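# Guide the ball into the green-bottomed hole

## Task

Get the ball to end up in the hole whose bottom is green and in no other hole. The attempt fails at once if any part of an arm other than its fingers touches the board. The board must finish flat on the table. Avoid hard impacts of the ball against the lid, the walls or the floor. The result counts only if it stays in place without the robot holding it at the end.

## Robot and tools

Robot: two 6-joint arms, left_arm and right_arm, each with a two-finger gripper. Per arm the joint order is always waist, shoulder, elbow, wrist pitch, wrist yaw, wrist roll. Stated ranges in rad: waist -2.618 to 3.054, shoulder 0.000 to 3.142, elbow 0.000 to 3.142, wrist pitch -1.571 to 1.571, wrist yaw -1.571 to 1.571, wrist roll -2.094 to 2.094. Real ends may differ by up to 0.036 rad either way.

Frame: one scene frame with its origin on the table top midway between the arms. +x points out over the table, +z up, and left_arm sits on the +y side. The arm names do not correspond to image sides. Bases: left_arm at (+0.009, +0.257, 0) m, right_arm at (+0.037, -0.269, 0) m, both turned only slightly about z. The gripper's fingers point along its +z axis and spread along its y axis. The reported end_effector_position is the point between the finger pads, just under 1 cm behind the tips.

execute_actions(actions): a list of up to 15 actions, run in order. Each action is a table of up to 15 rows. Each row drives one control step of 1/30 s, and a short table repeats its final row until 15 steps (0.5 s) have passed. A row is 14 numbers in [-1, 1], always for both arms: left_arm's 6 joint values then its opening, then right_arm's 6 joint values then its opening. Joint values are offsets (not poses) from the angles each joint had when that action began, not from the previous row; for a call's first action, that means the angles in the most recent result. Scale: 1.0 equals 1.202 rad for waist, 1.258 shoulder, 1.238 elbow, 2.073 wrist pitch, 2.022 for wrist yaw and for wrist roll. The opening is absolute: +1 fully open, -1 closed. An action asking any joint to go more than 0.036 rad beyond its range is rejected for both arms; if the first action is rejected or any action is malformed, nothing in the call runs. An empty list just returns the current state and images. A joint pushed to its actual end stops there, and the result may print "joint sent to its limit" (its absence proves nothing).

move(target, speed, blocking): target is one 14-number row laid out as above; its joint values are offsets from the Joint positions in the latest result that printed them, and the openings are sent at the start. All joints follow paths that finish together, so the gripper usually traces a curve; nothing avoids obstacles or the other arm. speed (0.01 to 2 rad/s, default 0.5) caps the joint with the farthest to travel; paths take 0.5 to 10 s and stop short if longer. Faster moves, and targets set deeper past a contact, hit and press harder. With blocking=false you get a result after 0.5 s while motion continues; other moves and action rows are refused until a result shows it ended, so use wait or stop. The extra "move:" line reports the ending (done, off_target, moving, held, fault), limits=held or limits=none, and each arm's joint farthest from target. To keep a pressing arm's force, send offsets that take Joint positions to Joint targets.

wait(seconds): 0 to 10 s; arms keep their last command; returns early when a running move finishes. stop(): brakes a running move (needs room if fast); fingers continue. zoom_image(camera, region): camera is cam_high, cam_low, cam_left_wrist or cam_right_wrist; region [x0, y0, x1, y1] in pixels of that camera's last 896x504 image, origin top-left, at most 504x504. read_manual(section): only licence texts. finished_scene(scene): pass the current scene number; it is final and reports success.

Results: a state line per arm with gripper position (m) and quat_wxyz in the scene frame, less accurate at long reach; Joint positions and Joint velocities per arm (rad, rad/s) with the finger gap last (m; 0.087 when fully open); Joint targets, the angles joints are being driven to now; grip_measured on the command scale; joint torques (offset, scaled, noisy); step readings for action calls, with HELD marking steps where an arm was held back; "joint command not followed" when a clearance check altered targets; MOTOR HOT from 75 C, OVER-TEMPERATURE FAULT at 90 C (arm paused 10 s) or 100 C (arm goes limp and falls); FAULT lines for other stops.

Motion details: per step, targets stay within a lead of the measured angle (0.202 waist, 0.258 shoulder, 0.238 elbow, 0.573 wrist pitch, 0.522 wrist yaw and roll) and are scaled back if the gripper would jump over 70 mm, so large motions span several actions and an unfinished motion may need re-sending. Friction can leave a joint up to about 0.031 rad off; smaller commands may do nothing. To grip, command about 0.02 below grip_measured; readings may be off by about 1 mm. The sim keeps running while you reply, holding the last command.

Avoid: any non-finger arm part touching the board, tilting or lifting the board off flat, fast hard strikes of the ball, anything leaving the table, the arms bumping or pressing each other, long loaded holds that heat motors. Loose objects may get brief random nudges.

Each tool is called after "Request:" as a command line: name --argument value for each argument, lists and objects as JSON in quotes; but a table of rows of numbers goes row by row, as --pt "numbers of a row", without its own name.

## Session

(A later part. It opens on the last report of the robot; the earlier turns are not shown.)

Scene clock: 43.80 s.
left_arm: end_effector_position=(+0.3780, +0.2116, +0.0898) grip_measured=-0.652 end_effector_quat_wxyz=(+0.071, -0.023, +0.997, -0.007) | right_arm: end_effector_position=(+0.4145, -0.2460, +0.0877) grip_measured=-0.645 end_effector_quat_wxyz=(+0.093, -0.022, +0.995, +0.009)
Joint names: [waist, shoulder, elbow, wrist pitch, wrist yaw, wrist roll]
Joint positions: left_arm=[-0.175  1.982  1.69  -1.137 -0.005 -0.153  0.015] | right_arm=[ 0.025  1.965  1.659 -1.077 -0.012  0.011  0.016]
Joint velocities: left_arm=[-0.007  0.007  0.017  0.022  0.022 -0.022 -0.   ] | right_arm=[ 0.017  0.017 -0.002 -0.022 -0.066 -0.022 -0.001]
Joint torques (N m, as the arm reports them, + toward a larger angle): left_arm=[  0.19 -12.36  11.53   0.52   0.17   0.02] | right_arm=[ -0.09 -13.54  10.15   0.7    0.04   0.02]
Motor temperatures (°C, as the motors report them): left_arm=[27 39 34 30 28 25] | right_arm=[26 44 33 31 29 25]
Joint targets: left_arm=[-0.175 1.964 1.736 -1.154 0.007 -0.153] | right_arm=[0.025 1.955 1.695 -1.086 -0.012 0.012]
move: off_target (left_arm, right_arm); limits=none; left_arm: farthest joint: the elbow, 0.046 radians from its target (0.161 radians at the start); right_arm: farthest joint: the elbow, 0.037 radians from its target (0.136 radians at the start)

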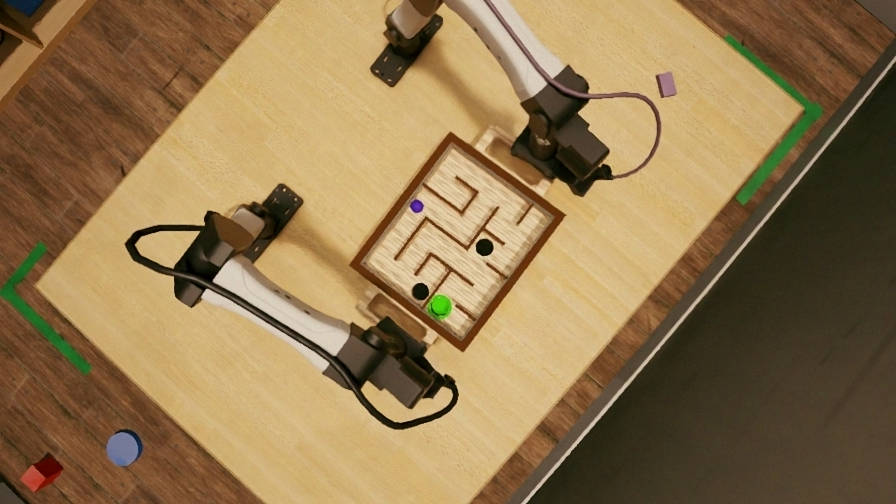

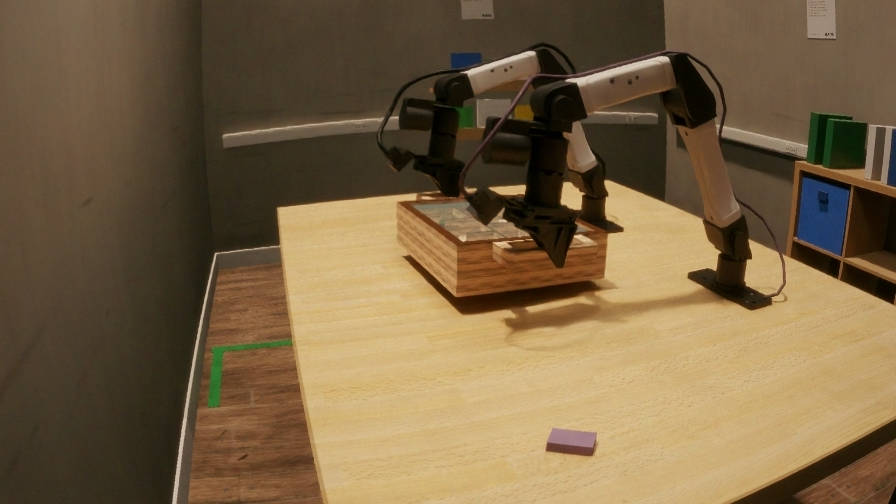

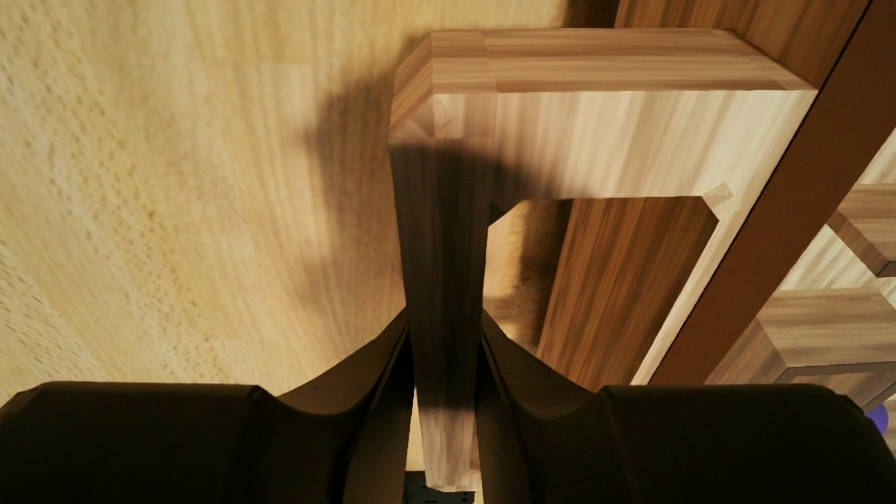

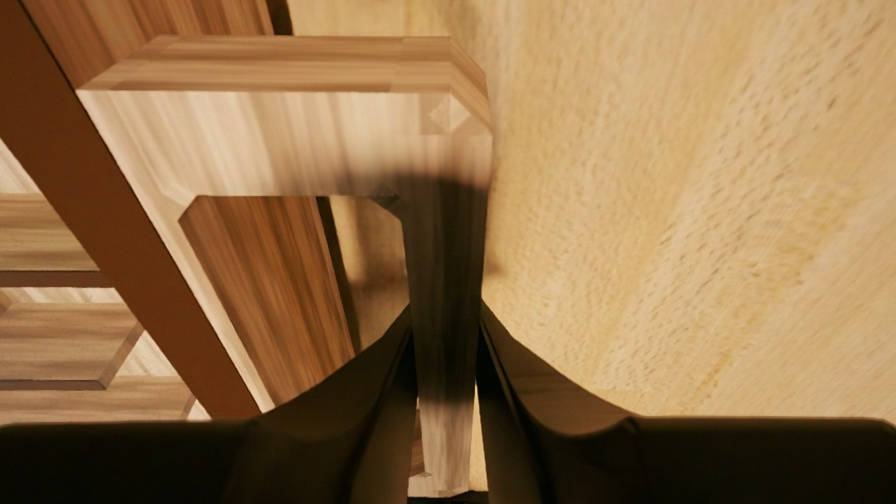

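Request:
execute_actions --actions '[[[0,-0.016,0.055,-0.03,0,0,-0.75,0,-0.008,0.015,-0.015,0,0,-0.75]]]'

Request:
wait --seconds 4

Scene clock: 49.03 s.
left_arm: end_effector_position=(+0.3733, +0.2131, +0.0950) grip_measured=-0.651 end_effector_quat_wxyz=(+0.061, -0.023, +0.998, -0.003) | right_arm: end_effector_position=(+0.4097, -0.2447, +0.0877) grip_measured=-0.645 end_effector_quat_wxyz=(+0.084, -0.022, +0.996, +0.013)
Joint names: [waist, shoulder, elbow, wrist pitch, wrist yaw, wrist roll]
Joint positions: left_arm=[-0.175  1.982  1.712 -1.179 -0.01  -0.153  0.015] | right_arm=[ 0.025  1.965  1.659 -1.096 -0.02   0.013  0.016]
Joint velocities: left_arm=[ 0.022 -0.012 -0.012  0.007 -0.081 -0.037 -0.001] | right_arm=[-0.012  0.017 -0.017 -0.037  0.022 -0.037 -0.   ]
Joint torques (N m, as the arm reports them, + toward a larger angle): left_arm=[  0.19 -12.49  11.53   0.45   0.09   0.02] | right_arm=[ -0.11 -13.48   8.89   0.65   0.06   0.02]
Motor temperatures (°C, as the motors report them): left_arm=[27 40 36 30 28 25] | right_arm=[26 46 34 30 29 25]
Joint targets: left_arm=[-0.175 1.961 1.758 -1.200 -0.005 -0.153] | right_arm=[0.025 1.955 1.677 -1.109 -0.012 0.011]
Step readings (joint positions):
0: left_arm=[-0.175 1.982 1.690 -1.137 -0.005 -0.153] | right_arm=[0.025 1.965 1.659 -1.077 -0.012 0.011]
1: left_arm=[-0.175 1.982 1.694 -1.142 -0.005 -0.153] | right_arm=[0.025 1.965 1.659 -1.079 -0.012 0.011]
2: left_arm=[-0.175 1.982 1.699 -1.150 -0.006 -0.153] | right_arm=[0.025 1.965 1.659 -1.081 -0.013 0.011]
4: left_arm=[-0.175 1.982 1.709 -1.164 -0.008 -0.153] | right_arm=[0.025 1.965 1.659 -1.087 -0.016 0.012]
8: left_arm=[-0.175 1.982 1.712 -1.175 -0.010 -0.153] | right_arm=[0.025 1.965 1.659 -1.092 -0.019 0.013]
15: Joint positions above

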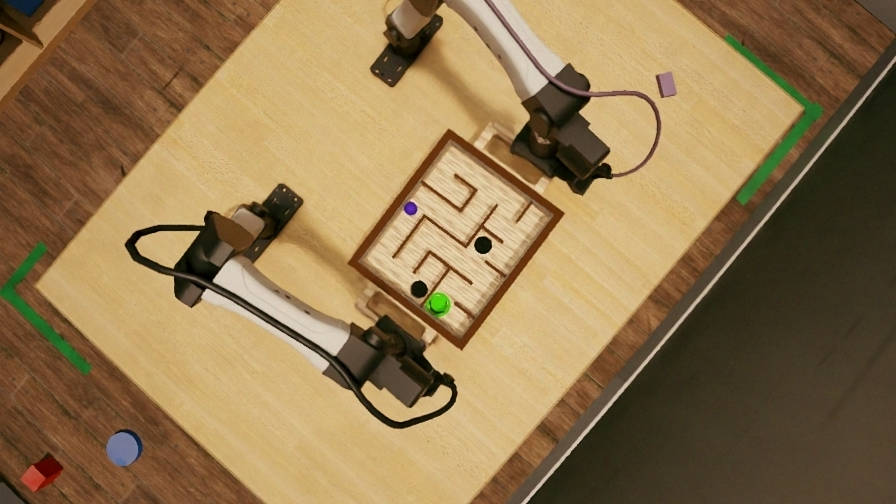

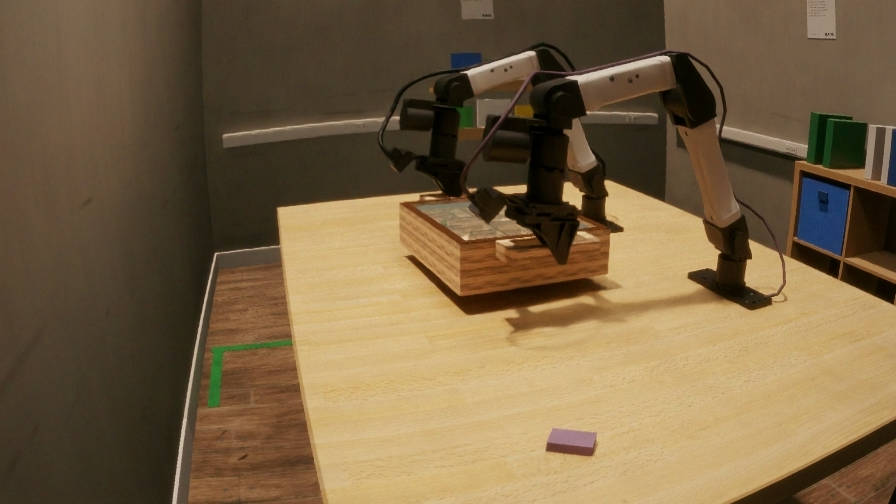

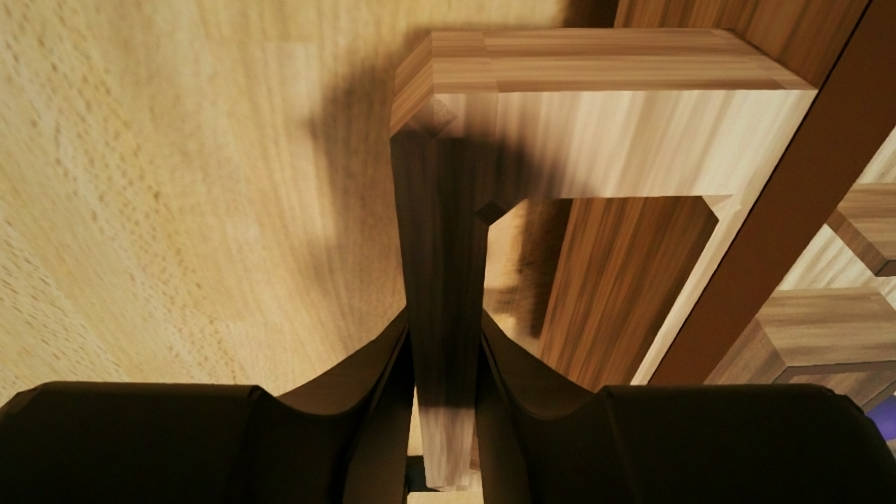

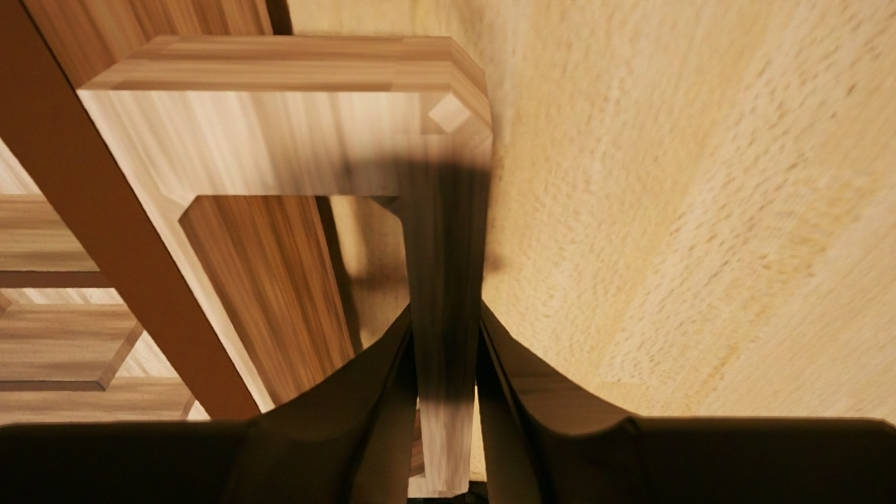

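Scene clock: 53.03 s.
left_arm: end_effector_position=(+0.3733, +0.2131, +0.0950) grip_measured=-0.651 end_effector_quat_wxyz=(+0.061, -0.023, +0.998, -0.003) | right_arm: end_effector_position=(+0.4097, -0.2447, +0.0877) grip_measured=-0.645 end_effector_quat_wxyz=(+0.084, -0.022, +0.996, +0.013)
Joint names: [waist, shoulder, elbow, wrist pitch, wrist yaw, wrist roll]
Joint positions: left_arm=[-0.175  1.982  1.712 -1.179 -0.01  -0.153  0.015] | right_arm=[ 0.025  1.965  1.659 -1.096 -0.02   0.013  0.016]
Joint velocities: left_arm=[-0.007 -0.002 -0.012  0.022 -0.037  0.022 -0.001] | right_arm=[ 0.007 -0.002  0.002 -0.022  0.022 -0.051 -0.001]
Joint torques (N m, as the arm reports them, + toward a larger angle): left_arm=[  0.18 -12.57  11.56   0.43   0.09   0.02] | right_arm=[ -0.26 -13.43   8.78   0.64   0.06   0.03]
Motor temperatures (°C, as the motors report them): left_arm=[27 41 37 30 28 25] | right_arm=[26 46 34 30 29 25]
Joint targets: left_arm=[-0.175 1.961 1.758 -1.200 -0.005 -0.153] | right_arm=[0.025 1.955 1.677 -1.109 -0.012 0.011]
wait: 4.00 s; at rest by 0.17 s

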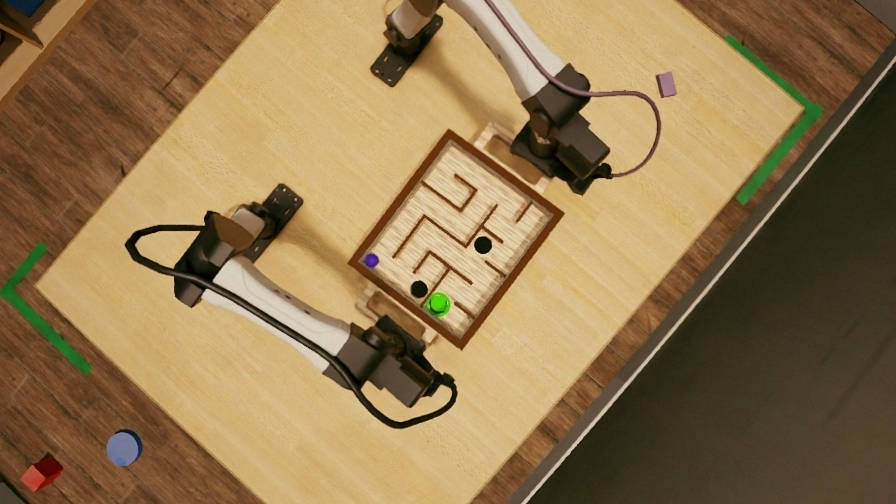

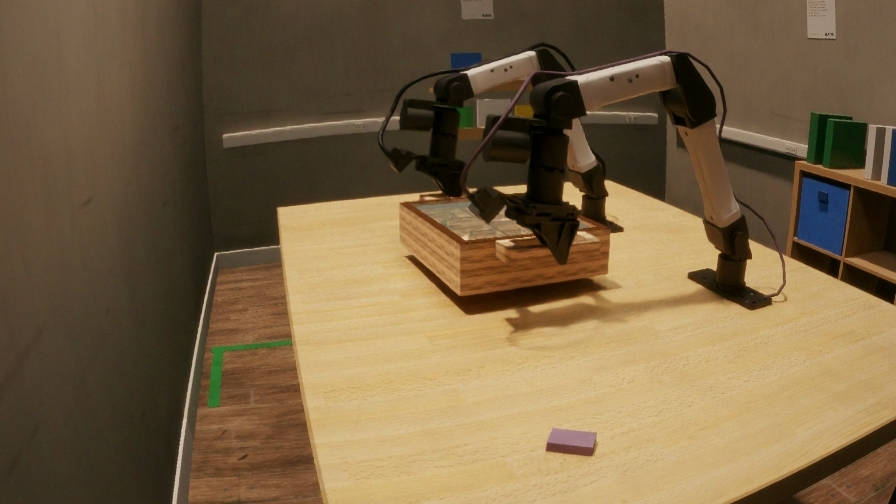

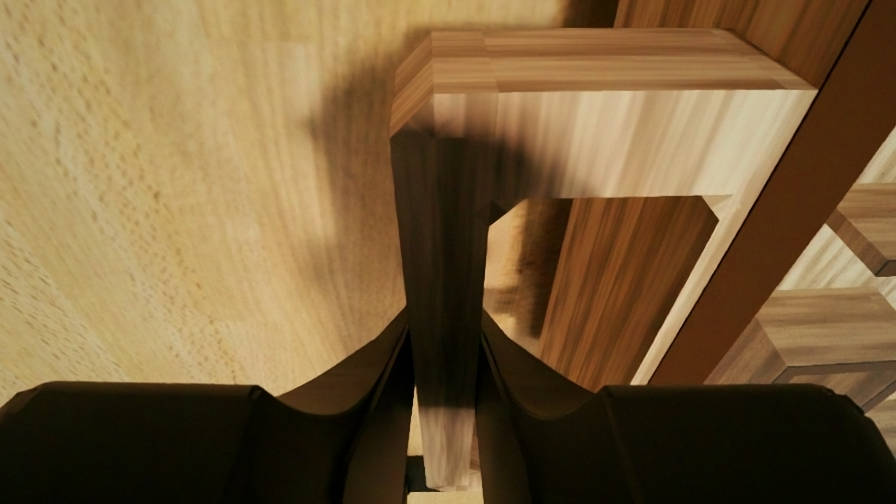

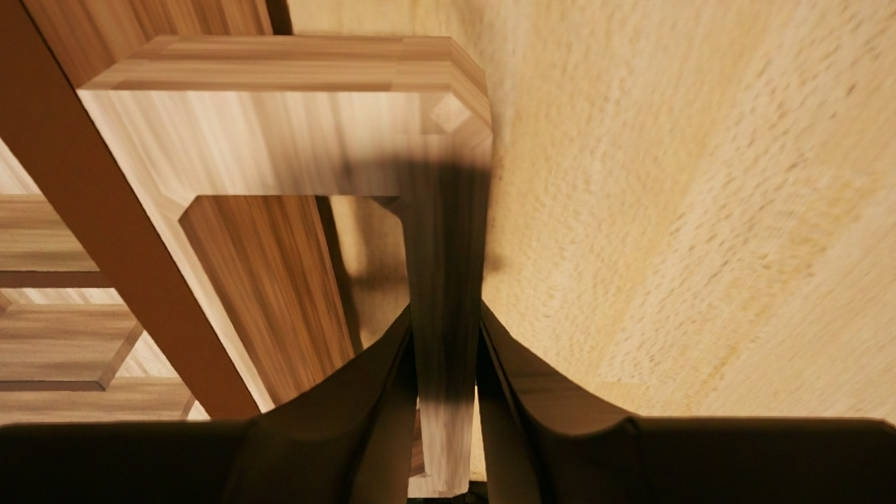

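Request:
execute_actions --actions '[[[0,-0.016,0.02,-0.032,0,0,-0.75,0,-0.008,0.015,-0.028,0,0,-0.75]],[[0,-0.016,0.02,0,0,0,-0.75,0,-0.008,0.015,0,0,0,-0.75],[0,-0.016,0.02,0,0,0,-0.75,0,-0.008,0.015,0,0,0,-0.75],[0,-0.016,0.02,0,0,0,-0.75,0,-0.008,0.015,0,0,0,-0.75],[0,-0.016,0.02,0,0,0,-0.75,0,-0.008,0.015,0,0,0,-0.75],[0,-0.016,0.02,0,0,0,-0.75,0,-0.008,0.015,0,0,0,-0.75],[0,-0.016,0.02,0,0,0,-0.75,0,-0.008,0.015,0,0,0,-0.75],[0,-0.016,0.02,0.024,0,0,-0.75,0,-0.008,0.015,0.026,0,0,-0.75]]]'

Request:
wait --seconds 0.5

Scene clock: 63.33 s.
left_arm: end_effector_position=(+0.3733, +0.2134, +0.0950) grip_measured=-0.651 end_effector_quat_wxyz=(+0.061, -0.023, +0.998, -0.002) | right_arm: end_effector_position=(+0.4097, -0.2441, +0.0877) grip_measured=-0.645 end_effector_quat_wxyz=(+0.084, -0.021, +0.996, +0.015)
Joint names: [waist, shoulder, elbow, wrist pitch, wrist yaw, wrist roll]
Joint positions: left_arm=[-0.175  1.982  1.712 -1.179 -0.012 -0.153  0.015] | right_arm=[ 0.025  1.965  1.659 -1.096 -0.024  0.013  0.016]
Joint velocities: left_arm=[ 0.002  0.002  0.007  0.007 -0.066 -0.022 -0.001] | right_arm=[-0.022  0.017  0.002 -0.022 -0.051 -0.037 -0.   ]
Joint torques (N m, as the arm reports them, + toward a larger angle): left_arm=[  0.21 -12.66   9.66   0.74   0.09   0.02] | right_arm=[ -0.24 -13.52   9.02   0.82  -0.04   0.05]
Motor temperatures (°C, as the motors report them): left_arm=[27 43 39 30 28 25] | right_arm=[26 48 35 30 29 25]
Joint targets: left_arm=[-0.175 1.962 1.736 -1.167 -0.007 -0.153] | right_arm=[0.025 1.955 1.677 -1.081 -0.025 0.013]
Step readings (joint positions; steps 1 to 15: 1st action; 16 to 30: 2nd action):
0: left_arm=[-0.175 1.982 1.712 -1.179 -0.010 -0.153] | right_arm=[0.025 1.965 1.659 -1.096 -0.020 0.013]
1: left_arm=[-0.175 1.982 1.712 -1.182 -0.010 -0.153] | right_arm=[0.025 1.965 1.659 -1.098 -0.021 0.013]
2: left_arm=[-0.175 1.982 1.712 -1.186 -0.010 -0.153] | right_arm=[0.025 1.965 1.659 -1.103 -0.022 0.013]
4: left_arm=[-0.175 1.982 1.712 -1.198 -0.010 -0.153] | right_arm=[0.025 1.965 1.659 -1.116 -0.024 0.013]
8: left_arm=[-0.175 1.982 1.712 -1.214 -0.008 -0.153] | right_arm=[0.025 1.965 1.659 -1.132 -0.025 0.013]
15: left_arm=[-0.175 1.982 1.712 -1.217 -0.007 -0.153] | right_arm=[0.025 1.965 1.659 -1.135 -0.025 0.013]
16: left_arm=[-0.175 1.982 1.712 -1.217 -0.007 -0.153] | right_arm=[0.025 1.965 1.659 -1.135 -0.025 0.013]
17: left_arm=[-0.175 1.982 1.712 -1.217 -0.007 -0.153] | right_arm=[0.025 1.965 1.659 -1.135 -0.025 0.013]
19: left_arm=[-0.175 1.982 1.712 -1.217 -0.007 -0.153] | right_arm=[0.025 1.965 1.659 -1.135 -0.025 0.013]
23: left_arm=[-0.175 1.982 1.712 -1.210 -0.007 -0.153] | right_arm=[0.025 1.965 1.659 -1.128 -0.025 0.013]
30: Joint positions above

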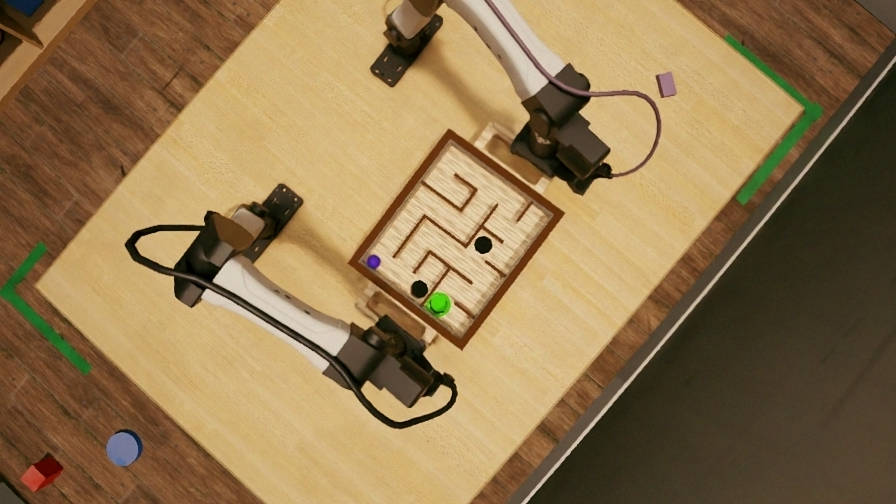

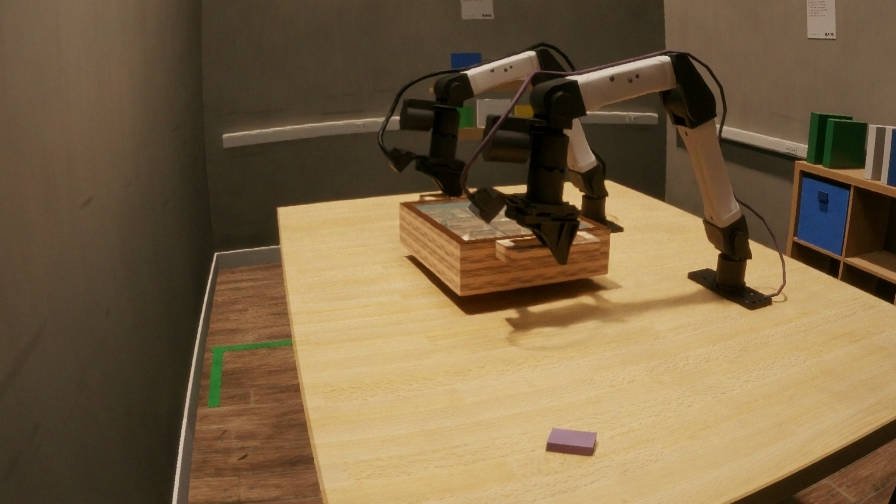

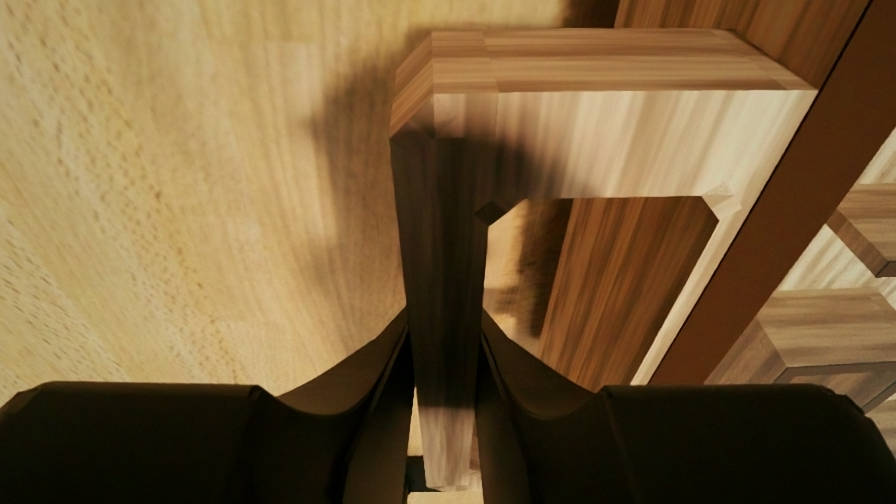

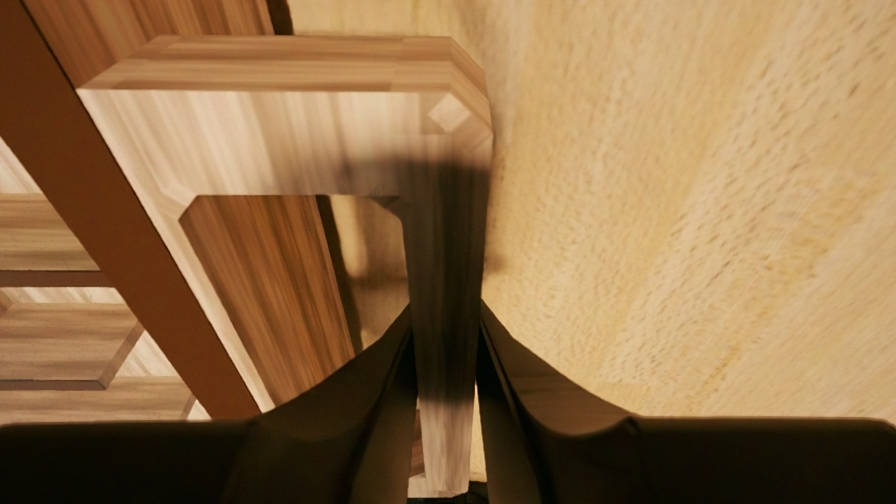

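Scene clock: 63.83 s.
left_arm: end_effector_position=(+0.3737, +0.2134, +0.0950) grip_measured=-0.651 end_effector_quat_wxyz=(+0.062, -0.023, +0.998, -0.002) | right_arm: end_effector_position=(+0.4101, -0.2441, +0.0877) grip_measured=-0.645 end_effector_quat_wxyz=(+0.085, -0.021, +0.996, +0.015)
Joint names: [waist, shoulder, elbow, wrist pitch, wrist yaw, wrist roll]
Joint positions: left_arm=[-0.175  1.982  1.712 -1.177 -0.013 -0.153  0.015] | right_arm=[ 0.025  1.965  1.659 -1.094 -0.024  0.013  0.016]
Joint velocities: left_arm=[ 0.007 -0.017 -0.002 -0.037 -0.051  0.066 -0.001] | right_arm=[-0.012  0.002  0.002  0.051  0.022  0.007 -0.   ]
Joint torques (N m, as the arm reports them, + toward a larger angle): left_arm=[  0.2  -12.51   9.74   0.78   0.09   0.02] | right_arm=[ -0.29 -13.43   8.79   0.86  -0.03   0.02]
Motor temperatures (°C, as the motors report them): left_arm=[27 43 39 30 28 25] | right_arm=[26 49 35 30 29 25]
Joint targets: left_arm=[-0.175 1.962 1.736 -1.168 -0.007 -0.153] | right_arm=[0.025 1.955 1.677 -1.082 -0.025 0.013]
wait: 0.50 s; at rest by 0.17 s

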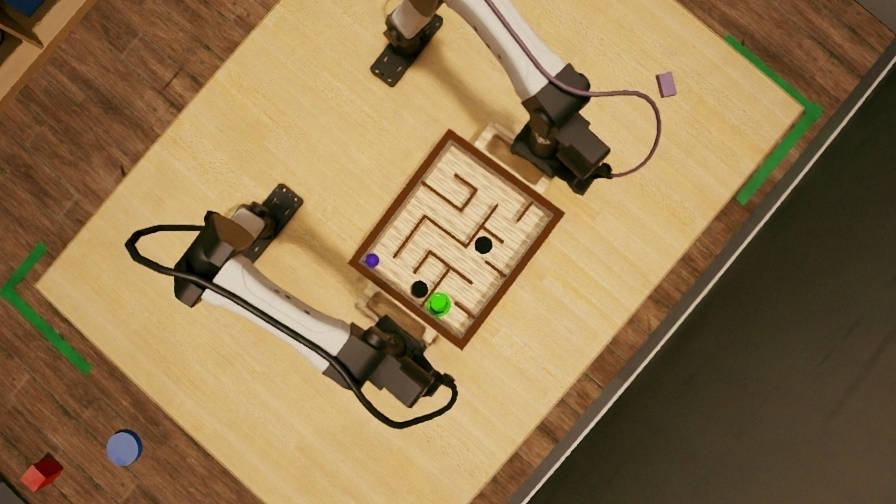

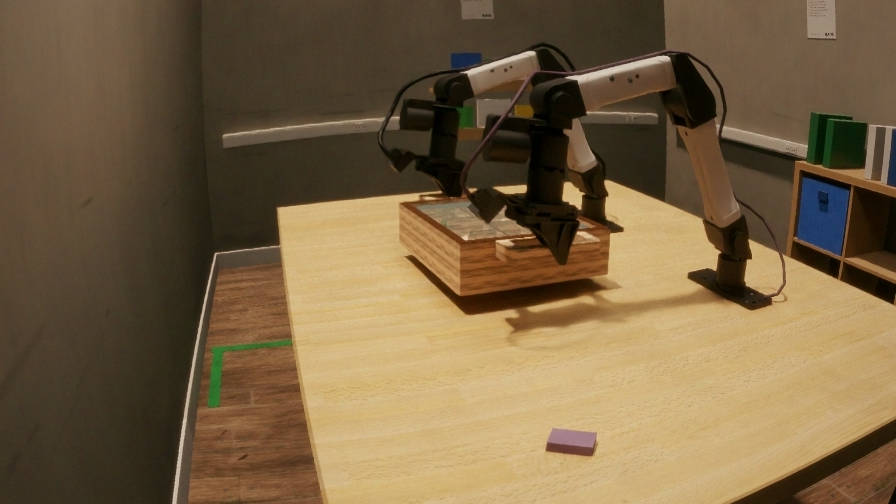

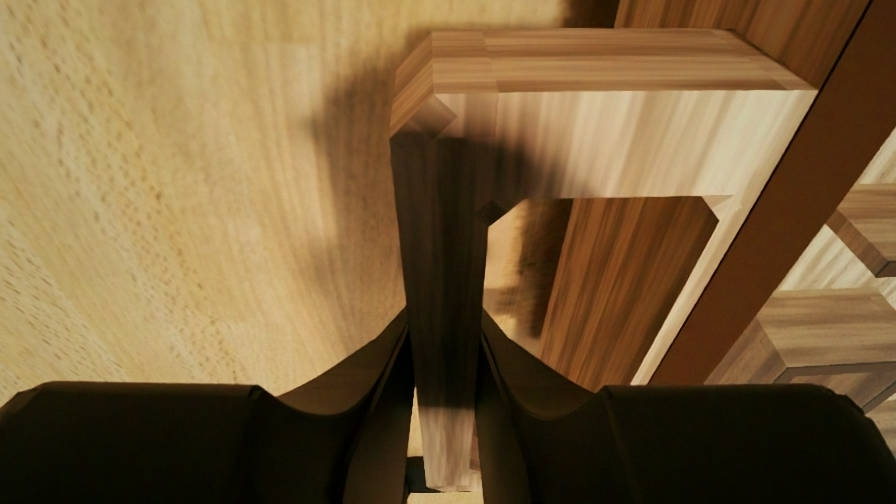

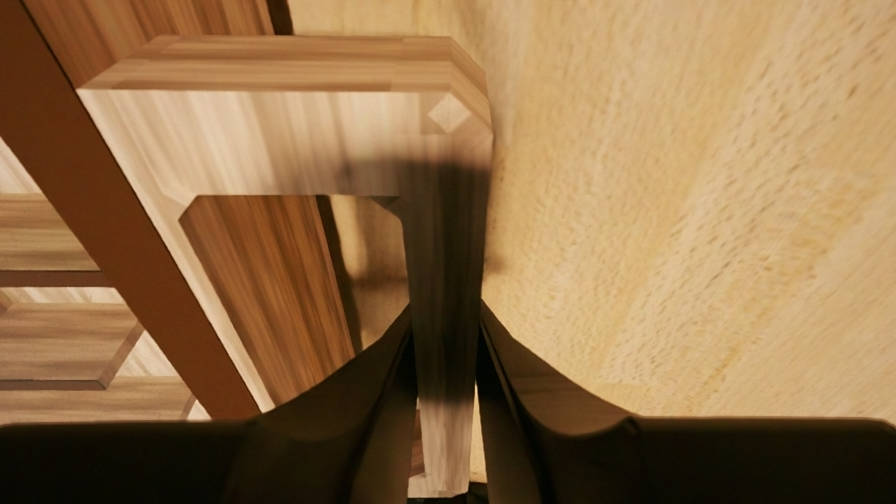

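Request:
execute_actions --actions '[[[0,-0.016,0.02,-0.033,0,0,-0.75,0,-0.008,0.015,-0.029,0,0,-0.75]],[[0,-0.016,0.02,0,0,0,-0.75,0,-0.008,0.015,0,0,0,-0.75]],[[0,-0.016,0.02,0.012,0,0,-0.75,0,-0.008,0.015,0.013,0,0,-0.75]]]'

Request:
wait --seconds 1.5

Scene clock: 73.97 s.
left_arm: end_effector_position=(+0.3681, +0.2134, +0.0953) grip_measured=-0.651 end_effector_quat_wxyz=(+0.050, -0.023, +0.998, -0.002) | right_arm: end_effector_position=(+0.4043, -0.2441, +0.0877) grip_measured=-0.645 end_effector_quat_wxyz=(+0.073, -0.021, +0.997, +0.015)
Joint names: [waist, shoulder, elbow, wrist pitch, wrist yaw, wrist roll]
Joint positions: left_arm=[-0.175  1.982  1.712 -1.2   -0.009 -0.153  0.015] | right_arm=[ 0.025  1.965  1.659 -1.117 -0.025  0.013  0.016]
Joint velocities: left_arm=[-0.012 -0.007 -0.002  0.022  0.037 -0.037 -0.001] | right_arm=[ 0.012 -0.017  0.012 -0.037 -0.007 -0.022 -0.002]
Joint torques (N m, as the arm reports them, + toward a larger angle): left_arm=[  0.18 -12.46   9.79   0.71   0.06   0.01] | right_arm=[ -0.18 -13.26   8.77   0.78   0.03   0.08]
Motor temperatures (°C, as the motors report them): left_arm=[27 45 39 30 28 25] | right_arm=[26 50 36 30 29 25]
Joint targets: left_arm=[-0.175 1.962 1.736 -1.193 -0.007 -0.153] | right_arm=[0.025 1.955 1.677 -1.108 -0.026 0.013]
Step readings (joint positions; steps 1 to 15: 1st action; 16 to 30: 2nd action; 31 to 45: 3rd action):
0: left_arm=[-0.175 1.982 1.712 -1.177 -0.013 -0.153] | right_arm=[0.025 1.965 1.659 -1.094 -0.024 0.013]
1: left_arm=[-0.175 1.982 1.712 -1.180 -0.013 -0.153] | right_arm=[0.025 1.965 1.659 -1.096 -0.024 0.013]
2: left_arm=[-0.175 1.982 1.712 -1.185 -0.013 -0.153] | right_arm=[0.025 1.965 1.659 -1.101 -0.024 0.013]
4: left_arm=[-0.175 1.982 1.712 -1.198 -0.011 -0.153] | right_arm=[0.025 1.965 1.659 -1.115 -0.025 0.013]
8: left_arm=[-0.175 1.982 1.712 -1.214 -0.008 -0.153] | right_arm=[0.025 1.965 1.659 -1.132 -0.026 0.013]
15: left_arm=[-0.175 1.982 1.712 -1.218 -0.008 -0.153] | right_arm=[0.025 1.965 1.659 -1.135 -0.026 0.013]
16: left_arm=[-0.175 1.982 1.712 -1.218 -0.008 -0.153] | right_arm=[0.025 1.965 1.659 -1.135 -0.026 0.013]
17: left_arm=[-0.175 1.982 1.712 -1.218 -0.007 -0.153] | right_arm=[0.025 1.965 1.659 -1.135 -0.026 0.013]
19: left_arm=[-0.175 1.982 1.712 -1.218 -0.007 -0.153] | right_arm=[0.025 1.965 1.659 -1.135 -0.026 0.013]
23: left_arm=[-0.175 1.982 1.712 -1.218 -0.007 -0.153] | right_arm=[0.025 1.965 1.659 -1.135 -0.026 0.013]
30: left_arm=[-0.175 1.982 1.712 -1.218 -0.007 -0.153] | right_arm=[0.025 1.965 1.659 -1.135 -0.026 0.013]
31: left_arm=[-0.175 1.982 1.712 -1.216 -0.007 -0.153] | right_arm=[0.025 1.965 1.659 -1.134 -0.026 0.013]
32: left_arm=[-0.175 1.982 1.712 -1.214 -0.007 -0.153] | right_arm=[0.025 1.965 1.659 -1.132 -0.026 0.013]
34: left_arm=[-0.175 1.982 1.712 -1.208 -0.008 -0.153] | right_arm=[0.025 1.965 1.659 -1.126 -0.026 0.013]
38: left_arm=[-0.175 1.982 1.712 -1.201 -0.009 -0.153] | right_arm=[0.025 1.965 1.659 -1.119 -0.025 0.013]
45: Joint positions above

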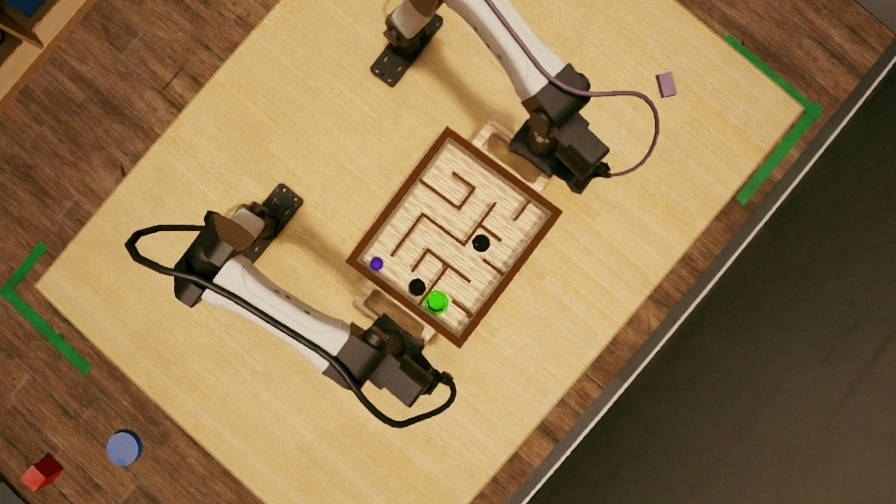

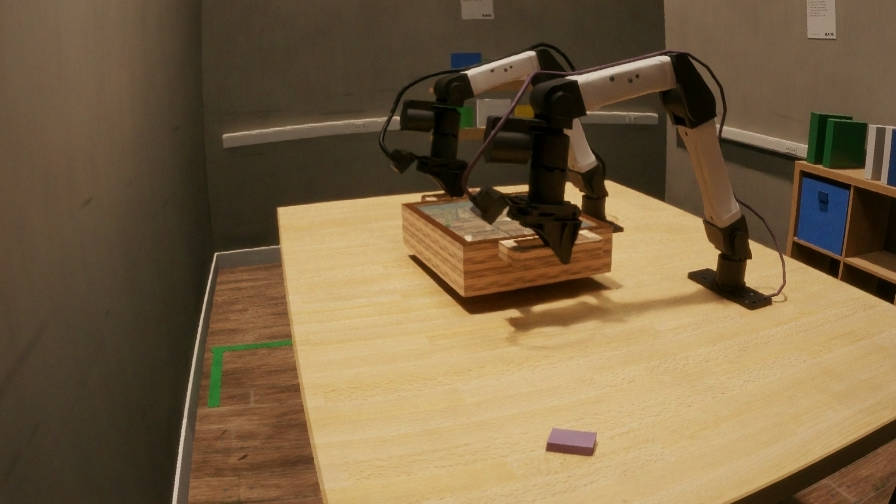

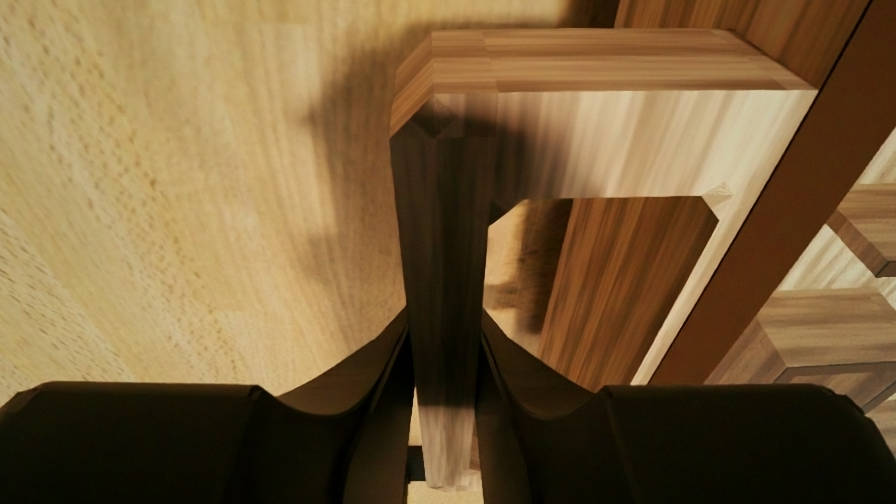

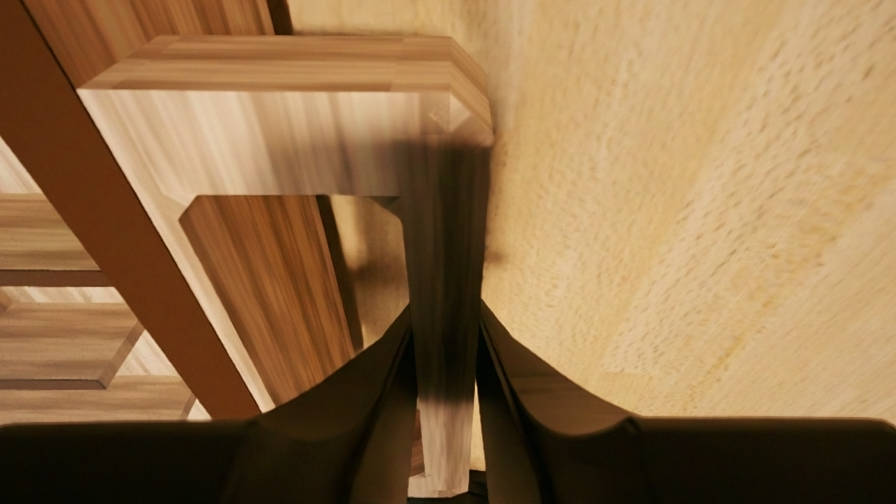

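Scene clock: 75.47 s.
left_arm: end_effector_position=(+0.3681, +0.2134, +0.0953) grip_measured=-0.651 end_effector_quat_wxyz=(+0.050, -0.023, +0.998, -0.002) | right_arm: end_effector_position=(+0.4043, -0.2441, +0.0877) grip_measured=-0.645 end_effector_quat_wxyz=(+0.073, -0.021, +0.997, +0.015)
Joint names: [waist, shoulder, elbow, wrist pitch, wrist yaw, wrist roll]
Joint positions: left_arm=[-0.175  1.982  1.712 -1.2   -0.009 -0.153  0.015] | right_arm=[ 0.025  1.965  1.659 -1.117 -0.025  0.013  0.016]
Joint velocities: left_arm=[-0.007  0.007 -0.002  0.081 -0.051 -0.051  0.001] | right_arm=[ 0.012 -0.007 -0.007 -0.022  0.022 -0.051 -0.001]
Joint torques (N m, as the arm reports them, + toward a larger angle): left_arm=[  0.18 -12.49   9.72   0.7    0.05   0.02] | right_arm=[ -0.25 -13.37   8.89   0.78  -0.01   0.04]
Motor temperatures (°C, as the motors report them): left_arm=[27 45 40 30 28 25] | right_arm=[26 50 36 30 29 25]
Joint targets: left_arm=[-0.175 1.962 1.736 -1.193 -0.007 -0.153] | right_arm=[0.025 1.955 1.677 -1.108 -0.026 0.013]
wait: 1.50 s; at rest by 0.17 s

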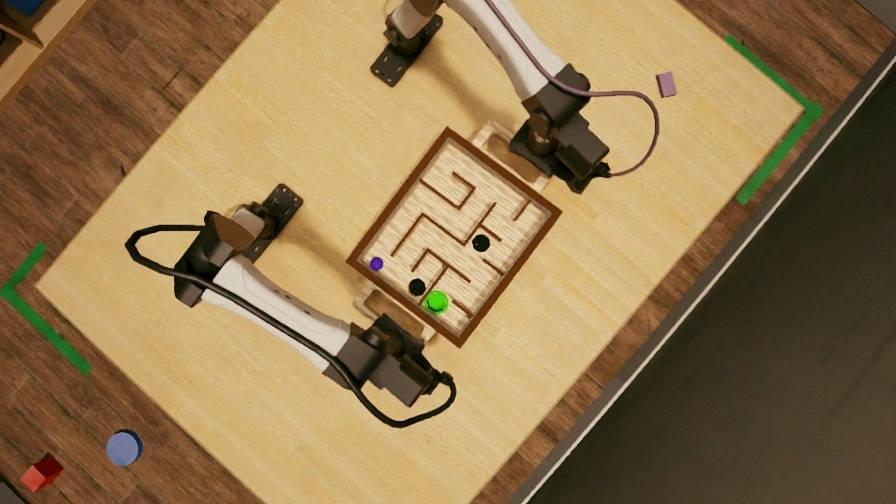

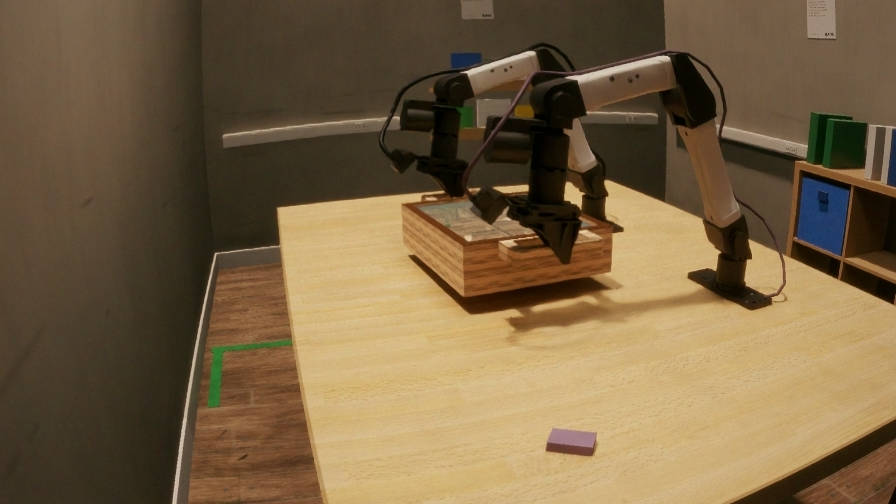

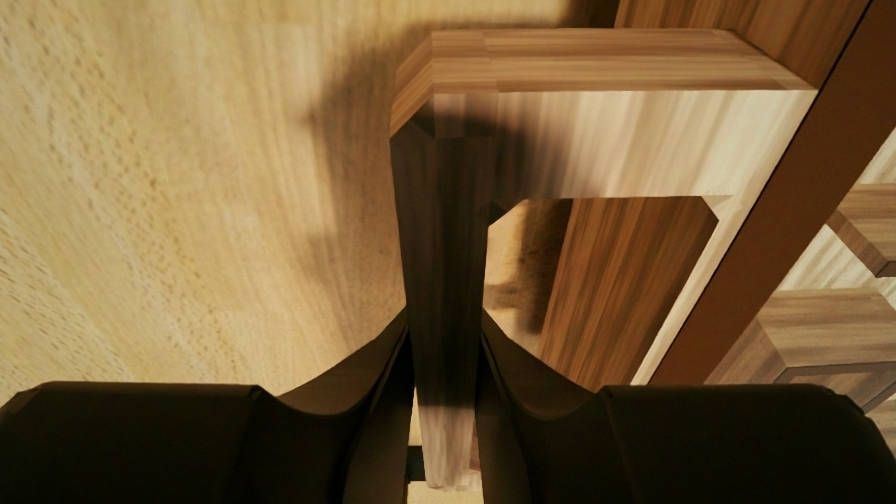

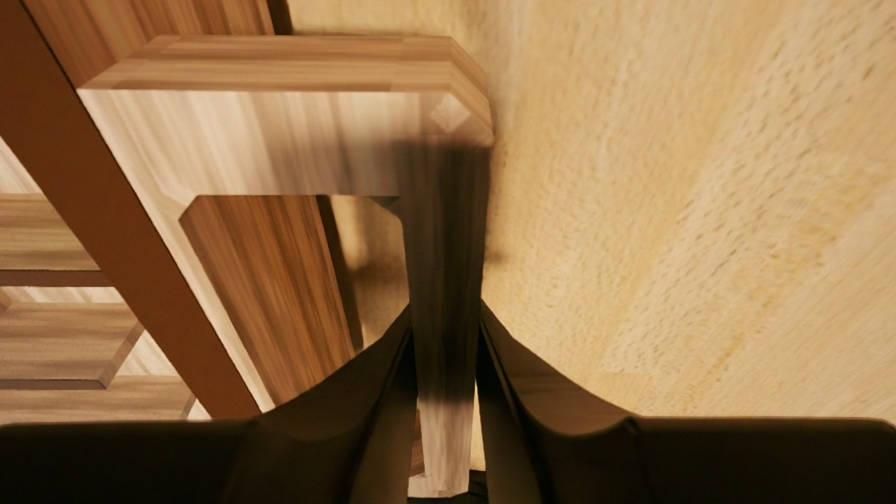

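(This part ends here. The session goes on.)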